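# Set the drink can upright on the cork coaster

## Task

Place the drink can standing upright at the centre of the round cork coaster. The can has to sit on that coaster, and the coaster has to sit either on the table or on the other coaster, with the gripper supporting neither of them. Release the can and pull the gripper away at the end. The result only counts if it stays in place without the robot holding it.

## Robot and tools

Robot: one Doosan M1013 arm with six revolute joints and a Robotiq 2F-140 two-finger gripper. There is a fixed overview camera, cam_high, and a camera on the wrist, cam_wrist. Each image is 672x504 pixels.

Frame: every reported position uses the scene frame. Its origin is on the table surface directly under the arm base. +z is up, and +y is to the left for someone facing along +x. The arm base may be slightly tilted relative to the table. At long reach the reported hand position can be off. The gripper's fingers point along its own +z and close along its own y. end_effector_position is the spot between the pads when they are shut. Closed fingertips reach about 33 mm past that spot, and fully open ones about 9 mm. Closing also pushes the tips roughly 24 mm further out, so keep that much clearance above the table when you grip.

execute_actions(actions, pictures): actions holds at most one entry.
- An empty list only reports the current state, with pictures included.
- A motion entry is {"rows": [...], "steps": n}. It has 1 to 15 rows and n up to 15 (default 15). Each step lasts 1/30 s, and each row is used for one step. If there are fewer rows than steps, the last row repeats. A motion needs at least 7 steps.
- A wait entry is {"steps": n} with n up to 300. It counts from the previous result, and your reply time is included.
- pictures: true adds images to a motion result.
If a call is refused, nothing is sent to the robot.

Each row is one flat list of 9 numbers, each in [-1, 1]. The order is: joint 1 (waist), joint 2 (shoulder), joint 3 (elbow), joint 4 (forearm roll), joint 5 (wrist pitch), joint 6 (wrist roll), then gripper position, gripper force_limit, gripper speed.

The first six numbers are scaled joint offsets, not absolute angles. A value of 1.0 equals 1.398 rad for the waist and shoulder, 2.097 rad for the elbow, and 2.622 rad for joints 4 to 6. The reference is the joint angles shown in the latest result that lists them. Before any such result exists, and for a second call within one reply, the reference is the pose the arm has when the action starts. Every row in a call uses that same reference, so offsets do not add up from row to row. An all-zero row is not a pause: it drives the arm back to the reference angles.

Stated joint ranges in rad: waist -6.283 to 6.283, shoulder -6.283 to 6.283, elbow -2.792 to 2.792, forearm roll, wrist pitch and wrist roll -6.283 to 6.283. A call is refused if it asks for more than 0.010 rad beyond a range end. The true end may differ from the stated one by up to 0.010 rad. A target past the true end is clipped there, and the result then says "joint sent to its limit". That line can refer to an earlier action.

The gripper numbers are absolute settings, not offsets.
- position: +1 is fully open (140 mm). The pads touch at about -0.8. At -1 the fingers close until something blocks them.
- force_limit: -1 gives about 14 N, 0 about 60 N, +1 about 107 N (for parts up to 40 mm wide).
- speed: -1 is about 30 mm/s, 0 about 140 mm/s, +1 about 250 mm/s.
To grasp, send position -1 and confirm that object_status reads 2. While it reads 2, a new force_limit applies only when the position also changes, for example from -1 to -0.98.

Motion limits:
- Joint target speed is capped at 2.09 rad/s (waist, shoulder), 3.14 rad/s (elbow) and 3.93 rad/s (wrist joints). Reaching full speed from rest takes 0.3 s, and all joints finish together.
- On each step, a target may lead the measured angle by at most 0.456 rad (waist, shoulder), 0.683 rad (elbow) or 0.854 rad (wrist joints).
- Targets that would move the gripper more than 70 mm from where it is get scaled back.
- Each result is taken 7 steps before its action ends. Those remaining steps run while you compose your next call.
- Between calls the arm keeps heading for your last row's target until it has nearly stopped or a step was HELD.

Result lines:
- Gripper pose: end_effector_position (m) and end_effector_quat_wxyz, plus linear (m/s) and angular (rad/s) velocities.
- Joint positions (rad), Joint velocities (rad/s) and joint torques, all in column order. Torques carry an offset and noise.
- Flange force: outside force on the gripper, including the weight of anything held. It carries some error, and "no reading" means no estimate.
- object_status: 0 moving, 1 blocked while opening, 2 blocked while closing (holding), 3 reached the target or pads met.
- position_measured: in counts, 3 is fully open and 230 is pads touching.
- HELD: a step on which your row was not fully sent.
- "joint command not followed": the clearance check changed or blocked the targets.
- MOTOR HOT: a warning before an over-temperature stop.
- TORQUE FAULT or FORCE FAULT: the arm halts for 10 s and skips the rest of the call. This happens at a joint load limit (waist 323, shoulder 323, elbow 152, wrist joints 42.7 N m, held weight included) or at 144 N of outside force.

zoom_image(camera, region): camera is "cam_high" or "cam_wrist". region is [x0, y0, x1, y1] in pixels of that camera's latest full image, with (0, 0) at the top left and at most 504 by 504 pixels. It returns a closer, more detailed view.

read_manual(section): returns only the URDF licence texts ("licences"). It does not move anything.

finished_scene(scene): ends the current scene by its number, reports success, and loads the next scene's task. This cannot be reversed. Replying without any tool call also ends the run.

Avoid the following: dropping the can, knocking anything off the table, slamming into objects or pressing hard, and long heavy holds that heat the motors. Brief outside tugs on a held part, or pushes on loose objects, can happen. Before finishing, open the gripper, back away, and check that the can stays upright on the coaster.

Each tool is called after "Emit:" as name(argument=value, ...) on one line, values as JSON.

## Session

Emit:
execute_actions(actions=[])

Scene clock: 0.00 s of 3820.00 s.
end_effector_position=(+0.1512, -0.1619, +0.2487) position_measured=3 object_status=3 end_effector_quat_wxyz=(-0.019, +0.962, -0.221, -0.157) end_effector_velocity=(-0.001, +0.001, -0.000) end_effector_angular_velocity=(+0.002, +0.002, -0.000)
Joint positions: [-0.766 -0.279  2.369 -0.137  1.342  1.303]
Joint velocities: [ 0.    -0.     0.001  0.001  0.002  0.   ]
Joint torques (N m, as the joint torque sensors report them, + toward a larger angle): no reading
Flange force (N, the push that the arm receives, along the gripper's own x y z axes): no reading

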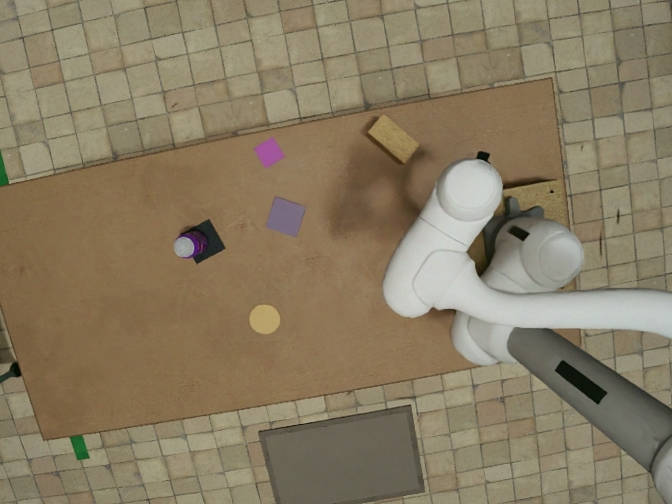

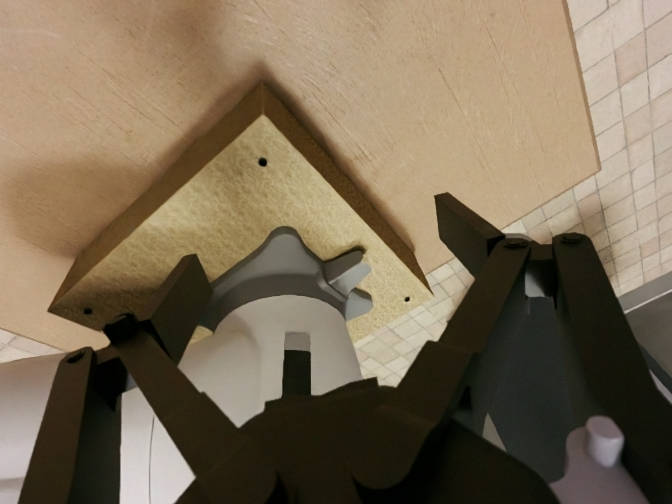

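Emit:
zoom_image(camera="cam_high", region=[150, 190, 318, 358])

Region (150, 190, 318, 358) of cam_high's 672x504 image, scaled by 3.000, with more detail than that image has.

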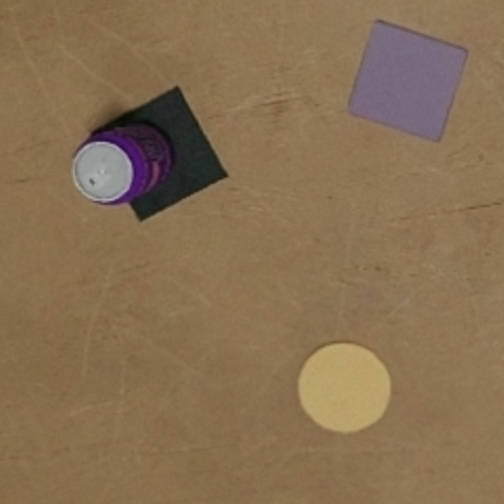

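Emit:
execute_actions(actions=[{"rows":[[0.397,0.7087,-0.5396,0.0523,-0.0571,0.1022,1,0,0]]}])

Emit:
execute_actions(actions=[{"steps":55}], pictures=true)

Scene clock: 0.90 s of 3820.00 s.
end_effector_position=(+0.2399, -0.1975, +0.2769) position_measured=3 object_status=3 end_effector_quat_wxyz=(-0.003, +0.971, -0.209, -0.120) end_effector_velocity=(+0.430, -0.133, +0.128) end_effector_angular_velocity=(-0.178, -0.312, +0.179)
Joint positions: [-0.676 -0.188  2.233 -0.112  1.314  1.354]
Joint velocities: [ 0.425  0.422 -0.634  0.109 -0.119  0.212]
Joint torques (N m, as the joint torque sensors report them, + toward a larger angle): [  0.06 -11.59 -32.81   3.46   0.58  -0.14]
Flange force (N, the push that the arm receives, along the gripper's own x y z axes): [-4.0 -2.4 -7.5]
Steps of this call (steps 1 to 19: nothing new was sent; steps 20 to 27: the first 8 steps of this action). Readings (joint positions | what the end effector reports):
20: [-0.766 -0.279 2.369 -0.137 1.342 1.303] | position_measured=3 object_status=3
21: [-0.762 -0.275 2.364 -0.137 1.341 1.305] | position_measured=3 object_status=3
23: [-0.735 -0.247 2.322 -0.128 1.332 1.321] | position_measured=3 object_status=3
27: the state above

Scene clock: 2.73 s of 3820.00 s.
end_effector_position=(+0.9100, -0.1654, +0.1783) position_measured=3 object_status=3 end_effector_quat_wxyz=(-0.002, +0.994, -0.108, +0.001) end_effector_velocity=(+0.003, +0.003, -0.006) end_effector_angular_velocity=(+0.001, +0.003, +0.002)
Joint positions: [-0.211  0.711  1.238 -0.     1.192  1.571]
Joint velocities: [ 0.003  0.01  -0.006  0.001 -0.001  0.001]
Joint torques (N m, as the joint torque sensors report them, + toward a larger angle): [   0.28 -107.83  -36.81    3.67   -0.22    0.19]
Flange force (N, the push that the arm receives, along the gripper's own x y z axes): [6.8 -0.3 -1.5]
Kept back: nothing.
Steps of this call (steps 1 to 7: the last 7 steps of your previous action; steps 8 to 55: the robot went on to your last target). Readings (joint positions | what the end effector reports):
1: [-0.661 -0.174 2.212 -0.108 1.310 1.361] | position_measured=3 object_status=3
2: [-0.647 -0.160 2.190 -0.104 1.306 1.368] | position_measured=3 object_status=3
4: [-0.619 -0.131 2.147 -0.098 1.299 1.381] | position_measured=3 object_status=3
8: [-0.567 -0.073 2.061 -0.085 1.285 1.405] | position_measured=3 object_status=3
55: the state above

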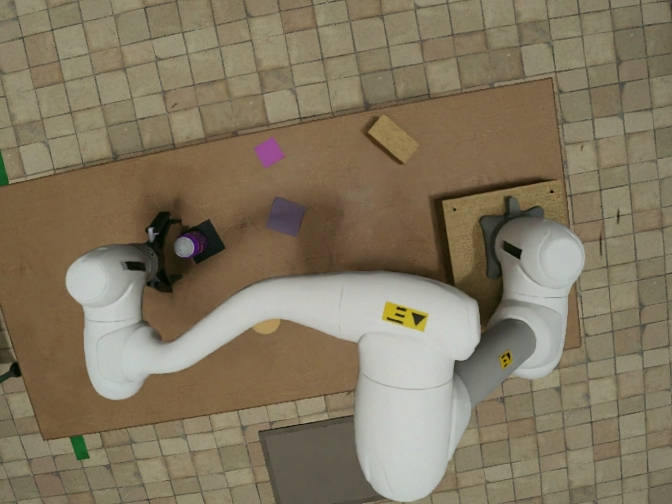

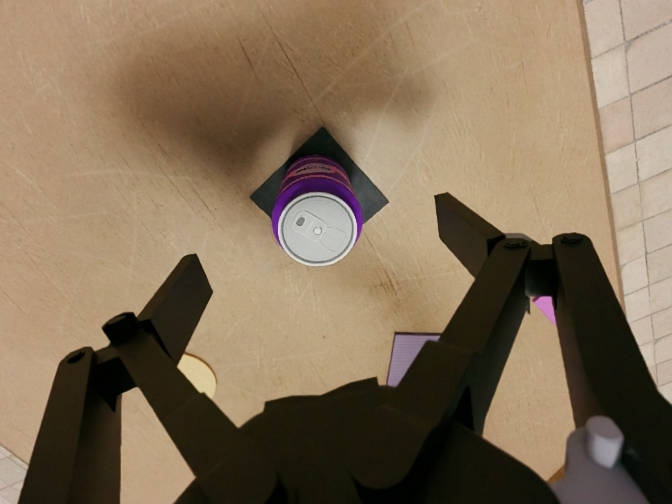

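Emit:
execute_actions(actions=[{"rows":[[0.001,0.0165,0.0207,0,-0.0251,0,1,0,0]],"steps":8}])

Emit:
execute_actions(actions=[{"steps":10}], pictures=true)

Emit:
zoom_image(camera="cam_high", region=[110, 180, 250, 320])

Scene clock: 3.03 s of 3820.00 s.
end_effector_position=(+0.9103, -0.1653, +0.1777) position_measured=3 object_status=3 end_effector_quat_wxyz=(-0.002, +0.994, -0.108, +0.001) end_effector_velocity=(+0.010, -0.001, -0.019) end_effector_angular_velocity=(-0.004, -0.022, +0.000)
Joint positions: [-0.211  0.712  1.237 -0.     1.192  1.571]
Joint velocities: [ 0.001  0.016  0.008  0.    -0.046  0.   ]
Joint torques (N m, as the joint torque sensors report them, + toward a larger angle): [   0.8  -106.78  -36.58    4.03   -0.1     0.06]
Flange force (N, the push that the arm receives, along the gripper's own x y z axes): [8.3 0.0 -0.7]
Steps of this call (steps 1 to 8: the robot went on to your last target; step 9: the first step of this action). Readings (joint positions | what the end effector reports):
9: the state above

Scene clock: 3.37 s of 3820.00 s.
end_effector_position=(+0.9061, -0.1630, +0.1352) position_measured=3 object_status=3 end_effector_quat_wxyz=(-0.002, +0.994, -0.108, +0.001) end_effector_velocity=(+0.000, +0.001, -0.004) end_effector_angular_velocity=(-0.000, -0.002, -0.000)
Joint positions: [-0.209  0.734  1.281 -0.     1.127  1.571]
Joint velocities: [ 0.001  0.002  0.004  0.    -0.008  0.001]
Joint torques (N m, as the joint torque sensors report them, + toward a larger angle): [   1.61 -108.85  -36.82    4.08   -0.04    0.01]
Flange force (N, the push that the arm receives, along the gripper's own x y z axes): [5.2 0.9 -0.1]
Kept back: nothing.
Steps of this call (steps 1 to 7: the last 7 steps of your previous action; steps 8 to 10: the robot went on to your last target). Readings (joint positions | what the end effector reports):
1: [-0.210 0.714 1.241 0.000 1.185 1.571] | position_measured=3 object_status=3
2: [-0.210 0.720 1.253 0.000 1.167 1.571] | position_measured=3 object_status=3
4: [-0.210 0.731 1.274 -0.000 1.138 1.571] | position_measured=3 object_status=3
8: [-0.209 0.734 1.280 -0.000 1.128 1.571] | position_measured=3 object_status=3
10: the state above

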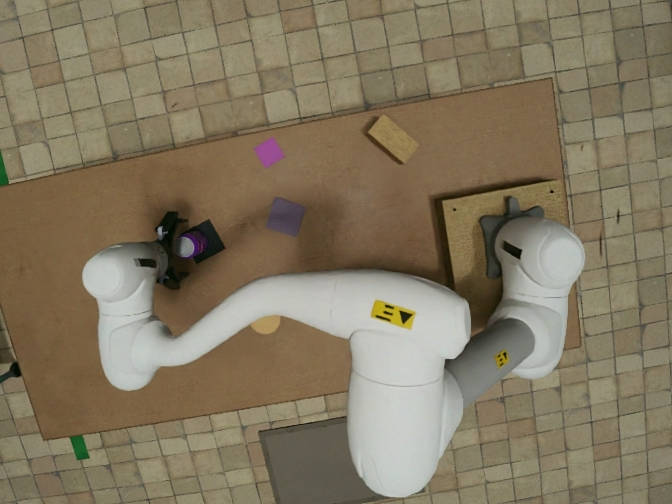

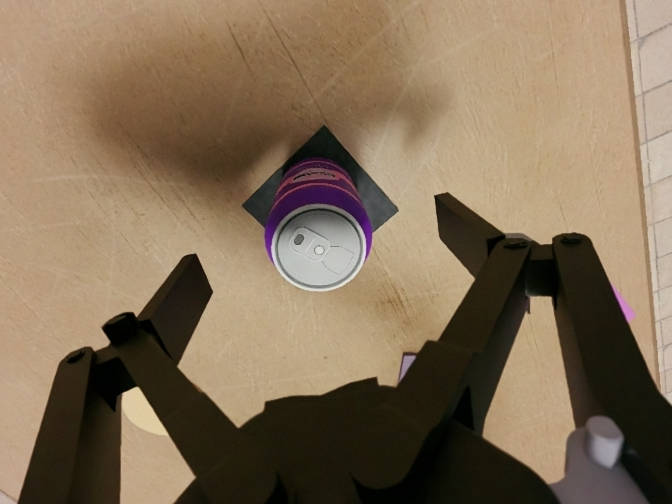

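Region (110, 180, 250, 320) of cam_high's 672x504 image, scaled by 3.600, with more detail than that image has.

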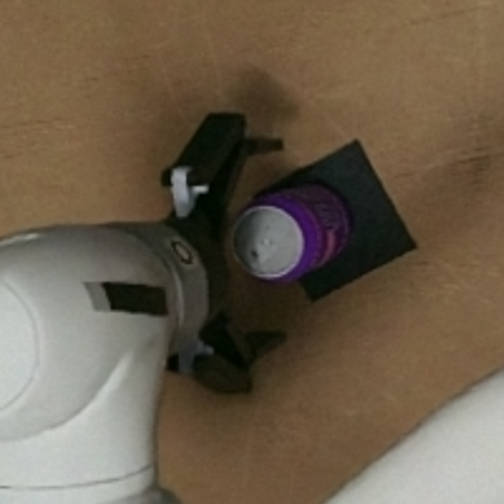

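Emit:
execute_actions(actions=[{"rows":[[0.0013,0.0255,0.0167,0,-0.0271,0,1,0,0],[0.0013,0.0255,0.0167,0,-0.0271,0,1,0,0],[0.0013,0.0255,0.0167,0,-0.0271,0,1,0,0],[0.0013,0.0255,0.0167,0,-0.0271,0,-1,0,0]]}])

Emit:
execute_actions(actions=[{"steps":19}], pictures=true)

Scene clock: 3.90 s of 3820.00 s.
end_effector_position=(+0.9047, -0.1608, +0.0866) position_measured=29 object_status=0 end_effector_quat_wxyz=(-0.002, +0.994, -0.107, +0.001) end_effector_velocity=(+0.002, +0.001, -0.016) end_effector_angular_velocity=(-0.002, -0.009, +0.001)
Joint positions: [-0.208  0.769  1.315 -0.     1.058  1.571]
Joint velocities: [ 0.001  0.012  0.011  0.    -0.033  0.   ]
Joint torques (N m, as the joint torque sensors report them, + toward a larger angle): [   0.39 -109.81  -33.98    4.03   -0.31   -0.03]
Flange force (N, the push that the arm receives, along the gripper's own x y z axes): [8.3 -0.2 -2.1]
Steps of this call (steps 1 to 8: the robot went on to your last target; steps 9 to 16: the first 8 steps of this action). Readings (joint positions | what the end effector reports):
9: [-0.209 0.735 1.281 -0.000 1.126 1.571] | position_measured=3 object_status=3
10: [-0.209 0.738 1.284 -0.000 1.119 1.571] | position_measured=3 object_status=3
12: [-0.208 0.757 1.304 -0.000 1.082 1.571] | position_measured=3 object_status=0
16: the state above

Scene clock: 4.53 s of 3820.00 s.
end_effector_position=(+0.9047, -0.1607, +0.0851) position_measured=133 object_status=2 end_effector_quat_wxyz=(-0.002, +0.994, -0.107, +0.001) end_effector_velocity=(-0.000, -0.000, -0.000) end_effector_angular_velocity=(-0.000, +0.000, -0.000)
Joint positions: [-0.208  0.77   1.316 -0.     1.056  1.571]
Joint velocities: [-0.001  0.     0.001 -0.    -0.001 -0.001]
Joint torques (N m, as the joint torque sensors report them, + toward a larger angle): [  0.32 -98.42 -30.61   3.85  -0.74  -0.07]
Flange force (N, the push that the arm receives, along the gripper's own x y z axes): [2.2 -0.5 -11.7]
Kept back: nothing.
Steps of this call (steps 1 to 7: the last 7 steps of your previous action; steps 8 to 15: the robot went on to your last target; steps 16 to 19: nothing new was sent). Readings (joint positions | what the end effector reports):
1: [-0.208 0.769 1.315 -0.000 1.057 1.571] | position_measured=37 object_status=0
2: [-0.208 0.770 1.315 -0.000 1.057 1.571] | position_measured=44 object_status=0
4: [-0.208 0.770 1.315 -0.000 1.056 1.571] | position_measured=59 object_status=0
8: [-0.208 0.770 1.316 -0.000 1.056 1.571] | position_measured=90 object_status=0
19: the state above
The arm was judged still, so your last target was given up. Only a new action makes it travel on or press farther. Fingers that are still opening or closing keep moving.

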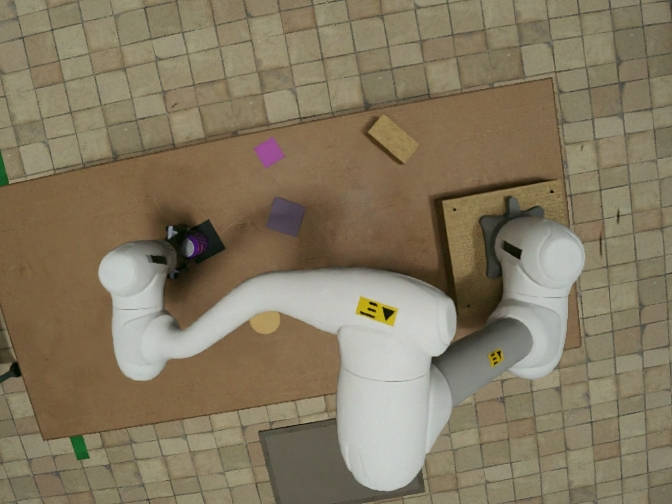

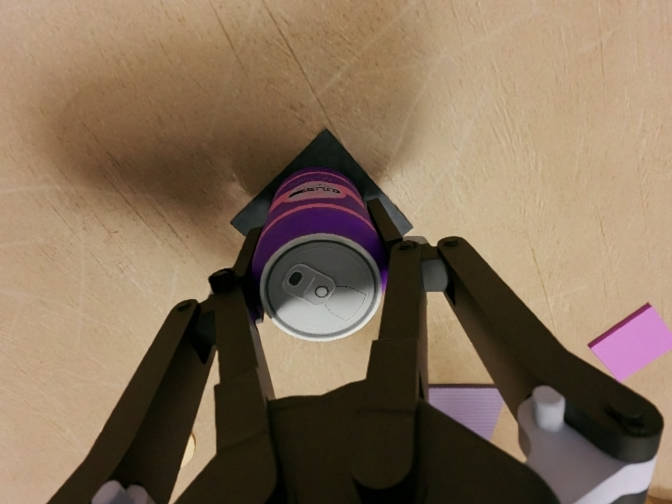

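Emit:
execute_actions(actions=[{"rows":[[0,-0.006,-0.004,0,0.0065,0,-1,0,0],[0,-0.012,-0.008,0,0.013,0,-1,0,0],[0,-0.018,-0.012,0,0.0195,0,-1,0,0],[0,-0.024,-0.016,0,0.026,0,-1,0,0],[0,-0.024,-0.016,0,0.026,0,-1,0,0],[0,-0.024,-0.016,0,0.026,0,-1,0,0],[0.2225,-0.1634,0.1796,0,-0.0567,0,-1,0,0]]}])

Emit:
execute_actions(actions=[{"steps":27}], pictures=true)

Emit:
zoom_image(camera="cam_wrist", region=[220, 110, 420, 310])

Scene clock: 5.20 s of 3820.00 s.
end_effector_position=(+0.9062, -0.1582, +0.1299) position_measured=133 object_status=2 end_effector_quat_wxyz=(-0.002, +0.994, -0.105, +0.002) end_effector_velocity=(-0.042, +0.180, +0.079) end_effector_angular_velocity=(-0.013, -0.062, +0.182)
Joint positions: [-0.204  0.736  1.289 -0.     1.115  1.571]
Joint velocities: [ 0.182 -0.197  0.204  0.    -0.069 -0.   ]
Joint torques (N m, as the joint torque sensors report them, + toward a larger angle): [  48.77 -121.82  -25.85    5.02    0.62   -0.09]
Flange force (N, the push that the arm receives, along the gripper's own x y z axes): [14.1 3.2 6.4]
Steps of this call (steps 1 to 12: nothing new was sent; steps 13 to 20: the first 8 steps of this action). Readings (joint positions | what the end effector reports):
13: [-0.208 0.770 1.316 -0.000 1.056 1.571] | position_measured=133 object_status=2
14: [-0.208 0.768 1.314 -0.000 1.060 1.571] | position_measured=133 object_status=2
16: [-0.208 0.758 1.304 -0.000 1.080 1.571] | position_measured=133 object_status=2
20: the state above

Scene clock: 6.10 s of 3820.00 s.
end_effector_position=(+0.7535, +0.1082, +0.1034) position_measured=133 object_status=2 end_effector_quat_wxyz=(-0.002, +0.999, +0.049, +0.001) end_effector_velocity=(-0.003, +0.003, -0.000) end_effector_angular_velocity=(-0.001, +0.001, +0.005)
Joint positions: [ 0.103  0.542  1.692 -0.     0.907  1.571]
Joint velocities: [ 0.004 -0.002  0.004 -0.001 -0.001 -0.   ]
Joint torques (N m, as the joint torque sensors report them, + toward a larger angle): [ -1.35 -91.4  -33.18   3.53  -0.1    0.  ]
Flange force (N, the push that the arm receives, along the gripper's own x y z axes): [6.9 -2.0 5.6]
Kept back: nothing.
Steps of this call (steps 1 to 7: the last 7 steps of your previous action; steps 8 to 27: the robot went on to your last target). Readings (joint positions | what the end effector reports):
1: [-0.194 0.727 1.301 -0.000 1.108 1.571] | position_measured=133 object_status=2
2: [-0.176 0.717 1.324 -0.000 1.095 1.571] | position_measured=133 object_status=2
4: [-0.143 0.698 1.368 -0.000 1.073 1.571] | position_measured=133 object_status=2
8: [-0.084 0.660 1.446 -0.000 1.033 1.571] | position_measured=133 object_status=2
27: the state above

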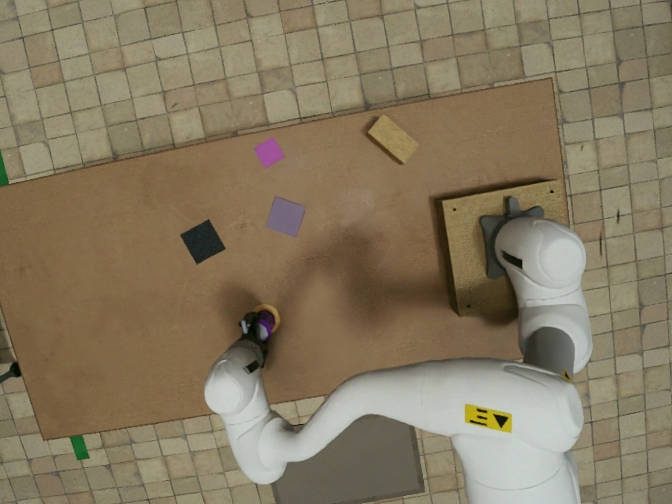

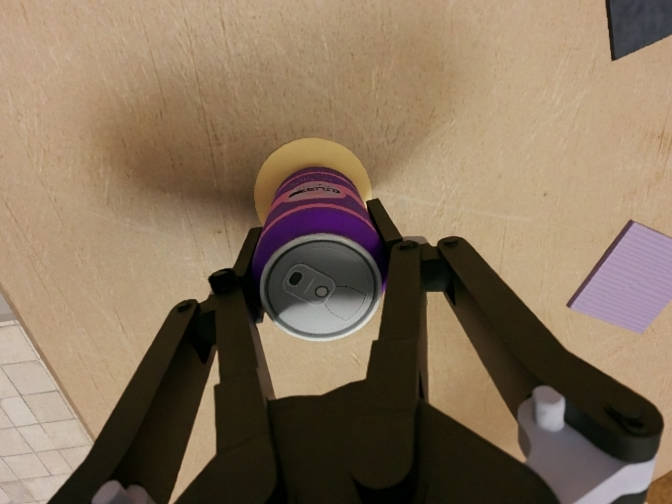

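Region (220, 110, 420, 310) of cam_wrist's 672x504 image, scaled by 2.520, with more detail than that image has.

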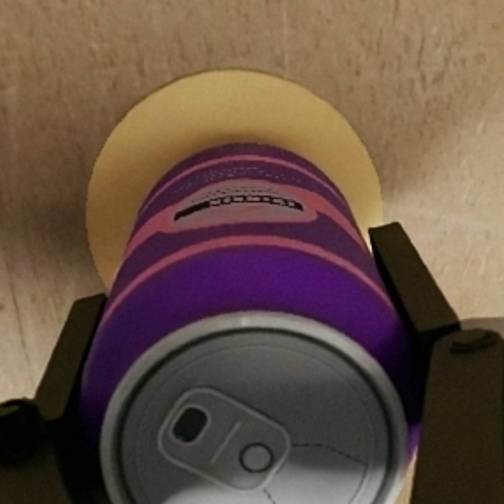

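Emit:
execute_actions(actions=[{"rows":[[0,0.004,-0.0004,0,-0.002,0,-1,0,0],[0,0.008,-0.0008,0,-0.004,0,-1,0,0],[0.0005,0.0123,-0.0012,0,-0.0056,0,-1,0,0]],"steps":8}])

Emit:
execute_actions(actions=[{"steps":11}], pictures=true)

Emit:
zoom_image(camera="cam_wrist", region=[220, 110, 420, 310])

Emit:
zoom_image(camera="cam_high", region=[220, 280, 310, 370])

Scene clock: 6.63 s of 3820.00 s.
end_effector_position=(+0.7533, +0.1084, +0.1033) position_measured=133 object_status=2 end_effector_quat_wxyz=(-0.002, +0.999, +0.049, +0.001) end_effector_velocity=(+0.004, -0.000, -0.011) end_effector_angular_velocity=(+0.000, -0.002, -0.001)
Joint positions: [ 0.104  0.542  1.692 -0.     0.907  1.571]
Joint velocities: [-0.001  0.015 -0.     0.    -0.017 -0.   ]
Joint torques (N m, as the joint torque sensors report them, + toward a larger angle): [  1.78 -91.68 -34.22   3.48   0.     0.22]
Flange force (N, the push that the arm receives, along the gripper's own x y z axes): [5.0 2.3 7.3]
Steps of this call (steps 1 to 15: the robot went on to your last target; step 16: the first step of this action). Readings (joint positions | what the end effector reports):
16: the state above

Scene clock: 7.00 s of 3820.00 s.
end_effector_position=(+0.7574, +0.1092, +0.0915) position_measured=133 object_status=2 end_effector_quat_wxyz=(-0.002, +0.999, +0.049, +0.001) end_effector_velocity=(+0.001, +0.000, -0.001) end_effector_angular_velocity=(-0.000, -0.002, +0.001)
Joint positions: [ 0.104  0.559  1.689 -0.     0.893  1.571]
Joint velocities: [ 0.001  0.002 -0.001 -0.001 -0.003 -0.   ]
Joint torques (N m, as the joint torque sensors report them, + toward a larger angle): [  2.73 -90.36 -33.2    3.65   0.22  -0.12]
Flange force (N, the push that the arm receives, along the gripper's own x y z axes): [2.1 2.8 3.8]
Kept back: nothing.
Steps of this call (steps 1 to 7: the last 7 steps of your previous action; steps 8 to 11: the robot went on to your last target). Readings (joint positions | what the end effector reports):
1: [0.104 0.543 1.692 -0.000 0.906 1.571] | position_measured=133 object_status=2
2: [0.104 0.546 1.692 -0.000 0.903 1.571] | position_measured=133 object_status=2
4: [0.104 0.554 1.691 -0.000 0.897 1.571] | position_measured=133 object_status=2
8: [0.104 0.558 1.690 -0.000 0.893 1.571] | position_measured=133 object_status=2
11: the state above

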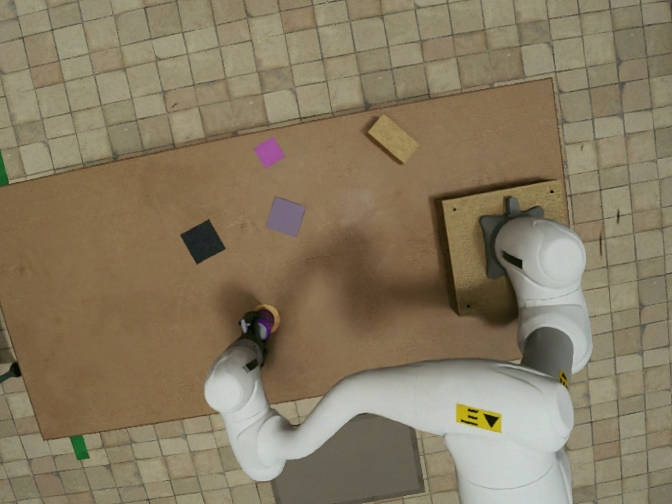

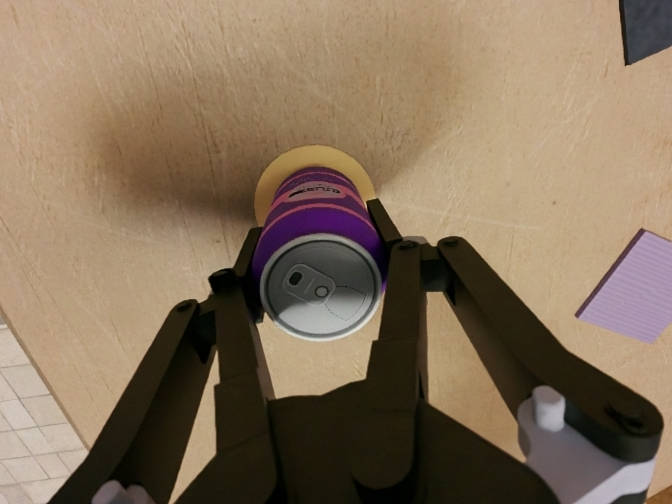

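Region (220, 110, 420, 310) of cam_wrist's 672x504 image, scaled by 2.520, with more detail than that image has.

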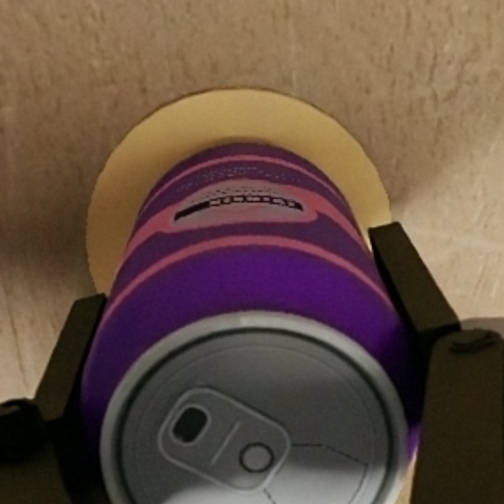

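Region (220, 280, 310, 370) of cam_high's 672x504 image, scaled by 5.600, with more detail than that image has.

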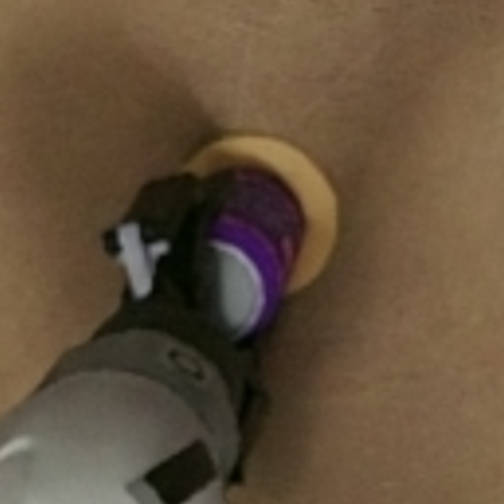

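Centred. Lowering 5 mm.

Emit:
execute_actions(actions=[{"rows":[[0,0.0007,0.0002,0,-0.0006,0,-1,0,0],[0,0.0014,0.0005,0,-0.0012,0,-1,0,0],[0,0.0021,0.0007,0,-0.0017,0,-1,0,0],[0,0.0028,0.001,0,-0.0023,0,-1,0,0],[0,0.0036,0.0012,0,-0.0029,0,-1,0,0]],"steps":8}])

Emit:
execute_actions(actions=[{"steps":12}])

Scene clock: 7.27 s of 3820.00 s.
end_effector_position=(+0.7574, +0.1092, +0.0914) position_measured=133 object_status=2 end_effector_quat_wxyz=(-0.002, +0.999, +0.049, +0.002) end_effector_velocity=(+0.002, +0.001, -0.002) end_effector_angular_velocity=(+0.000, -0.003, +0.002)
Joint positions: [ 0.104  0.559  1.689 -0.     0.893  1.571]
Joint velocities: [ 0.001  0.003 -0.     0.    -0.006 -0.001]
Joint torques (N m, as the joint torque sensors report them, + toward a larger angle): [  2.39 -89.33 -32.46   3.38  -0.49   0.22]
Flange force (N, the push that the arm receives, along the gripper's own x y z axes): [3.5 2.5 1.7]
Steps of this call (steps 1 to 7: the robot went on to your last target; step 8: the first step of this action). Readings (joint positions | what the end effector reports):
8: the state above

Scene clock: 7.67 s of 3820.00 s.
end_effector_position=(+0.7574, +0.1092, +0.0866) position_measured=133 object_status=2 end_effector_quat_wxyz=(-0.002, +0.999, +0.049, +0.002) end_effector_velocity=(-0.000, -0.000, -0.001) end_effector_angular_velocity=(+0.000, +0.001, -0.001)
Joint positions: [ 0.104  0.564  1.692 -0.     0.885  1.571]
Joint velocities: [-0.     0.001  0.001  0.    -0.001  0.   ]
Joint torques (N m, as the joint torque sensors report them, + toward a larger angle): [  0.78 -91.61 -31.87   3.47   0.06  -0.19]
Flange force (N, the push that the arm receives, along the gripper's own x y z axes): [6.4 0.4 4.0]
Kept back: nothing.
Steps of this call (steps 1 to 7: the last 7 steps of your previous action; steps 8 to 12: the robot went on to your last target). Readings (joint positions | what the end effector reports):
1: [0.104 0.559 1.689 -0.000 0.892 1.571] | position_measured=133 object_status=2
2: [0.104 0.560 1.689 -0.000 0.891 1.571] | position_measured=133 object_status=2
4: [0.104 0.561 1.690 -0.000 0.889 1.571] | position_measured=133 object_status=2
8: [0.104 0.563 1.692 -0.000 0.886 1.571] | position_measured=133 object_status=2
12: the state above

Emit:
execute_actions(actions=[{"rows":[[0,0.0007,0.0002,0,-0.0006,0,-1,0,0],[0,0.0015,0.0005,0,-0.0012,0,-1,0,0]],"steps":15}])

Scene clock: 8.13 s of 3820.00 s.
end_effector_position=(+0.7576, +0.1092, +0.0849) position_measured=133 object_status=2 end_effector_quat_wxyz=(-0.002, +0.999, +0.049, +0.002) end_effector_velocity=(-0.001, +0.000, -0.002) end_effector_angular_velocity=(+0.000, +0.001, +0.000)
Joint positions: [ 0.104  0.566  1.693 -0.     0.882  1.571]
Joint velocities: [-0.     0.002  0.002  0.001 -0.003 -0.001]
Joint torques (N m, as the joint torque sensors report them, + toward a larger angle): [  1.94 -62.58 -21.2    3.51  -2.68   0.02]
Flange force (N, the push that the arm receives, along the gripper's own x y z axes): [-4.1 2.4 -35.3]
Steps of this call (steps 1 to 6: the robot went on to your last target; steps 7 to 14: the first 8 steps of this action). Readings (joint positions | what the end effector reports):
7: [0.104 0.564 1.692 -0.000 0.885 1.571] | position_measured=133 object_status=2
8: [0.104 0.564 1.692 -0.000 0.885 1.571] | position_measured=133 object_status=2
10: [0.104 0.565 1.693 -0.000 0.883 1.571] | position_measured=133 object_status=2
14: the state above

Contact. Release and retreat.

Emit:
execute_actions(actions=[{"rows":[[0,-0.0005,0,0,0,0,1,0,0.5],[0,-0.0005,0,0,0,0,1,0,0.5],[0,-0.0005,0,0,0,0,1,0,0.5],[0,-0.0005,0,0,0,0,1,0,0.5],[0,-0.0005,0,0,0,0,1,0,0.5],[0,-0.0005,0,0,0,0,1,0,0.5],[0,-0.0005,0,0,0,0,1,0,0.5],[0,-0.16,-0.045,0,0.1215,0,1,0,0.5]]}])

Emit:
execute_actions(actions=[{"steps":20}], pictures=true)

Scene clock: 8.67 s of 3820.00 s.
end_effector_position=(+0.7575, +0.1092, +0.0853) position_measured=65 object_status=0 end_effector_quat_wxyz=(-0.002, +0.999, +0.049, +0.002) end_effector_velocity=(+0.001, -0.000, +0.026) end_effector_angular_velocity=(+0.000, -0.001, +0.000)
Joint positions: [ 0.104  0.565  1.693 -0.     0.882  1.571]
Joint velocities: [-0.    -0.026 -0.014 -0.     0.039 -0.   ]
Joint torques (N m, as the joint torque sensors report them, + toward a larger angle): [  0.96 -87.86 -31.15   3.45   0.3   -0.07]
Flange force (N, the push that the arm receives, along the gripper's own x y z axes): [1.7 1.1 -1.5]
Steps of this call (steps 1 to 7: the last 7 steps of your previous action; step 8: the robot went on to your last target; steps 9 to 16: the first 8 steps of this action). Readings (joint positions | what the end effector reports):
9: [0.104 0.566 1.693 -0.000 0.882 1.571] | position_measured=133 object_status=0
10: [0.104 0.566 1.693 -0.000 0.882 1.571] | position_measured=133 object_status=0
12: [0.104 0.565 1.693 -0.000 0.882 1.571] | position_measured=109 object_status=0
16: the state above

Scene clock: 9.33 s of 3820.00 s.
end_effector_position=(+0.7221, +0.1047, +0.2977) position_measured=3 object_status=3 end_effector_quat_wxyz=(-0.002, +0.999, +0.049, +0.001) end_effector_velocity=(-0.002, +0.001, +0.008) end_effector_angular_velocity=(+0.000, -0.001, +0.002)
Joint positions: [ 0.104  0.343  1.599 -0.     1.2    1.571]
Joint velocities: [ 0.001 -0.008 -0.004  0.     0.011 -0.001]
Joint torques (N m, as the joint torque sensors report them, + toward a larger angle): [  0.42 -75.63 -36.56   4.23  -0.27  -0.05]
Flange force (N, the push that the arm receives, along the gripper's own x y z axes): [9.4 -0.3 -0.3]
Kept back: nothing.
Steps of this call (steps 1 to 7: the last 7 steps of your previous action; steps 8 to 20: the robot went on to your last target). Readings (joint positions | what the end effector reports):
1: [0.104 0.561 1.692 -0.000 0.888 1.571] | position_measured=54 object_status=0
2: [0.104 0.551 1.687 -0.000 0.904 1.571] | position_measured=44 object_status=0
4: [0.104 0.514 1.671 -0.000 0.955 1.571] | position_measured=23 object_status=0
8: [0.104 0.451 1.644 -0.000 1.046 1.571] | position_measured=3 object_status=0
20: the state above

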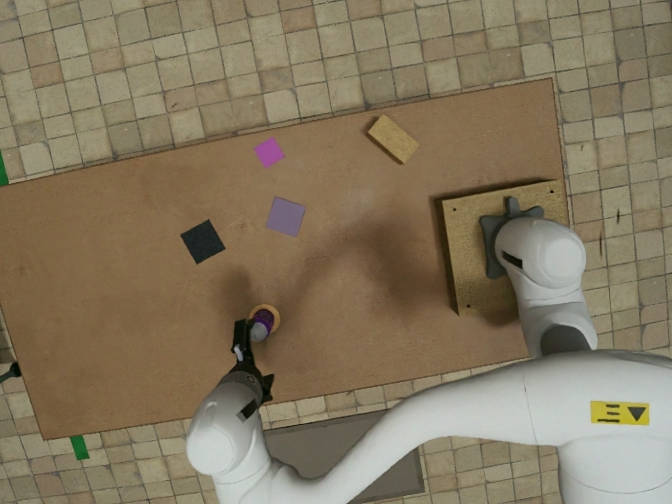

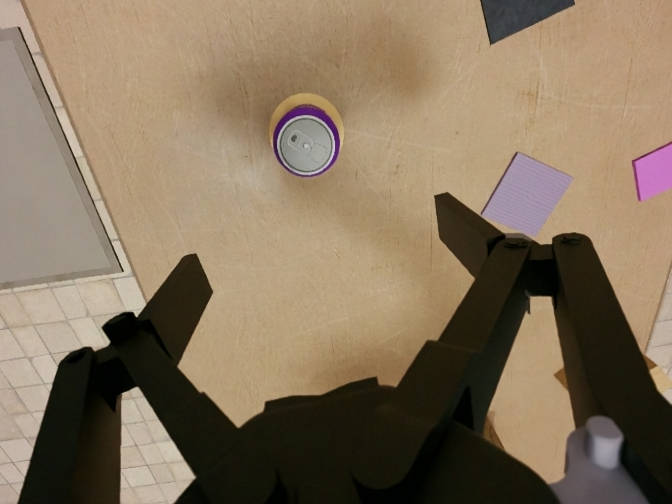

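Emit:
finished_scene(scene=2)

The scene is finished: the task was done.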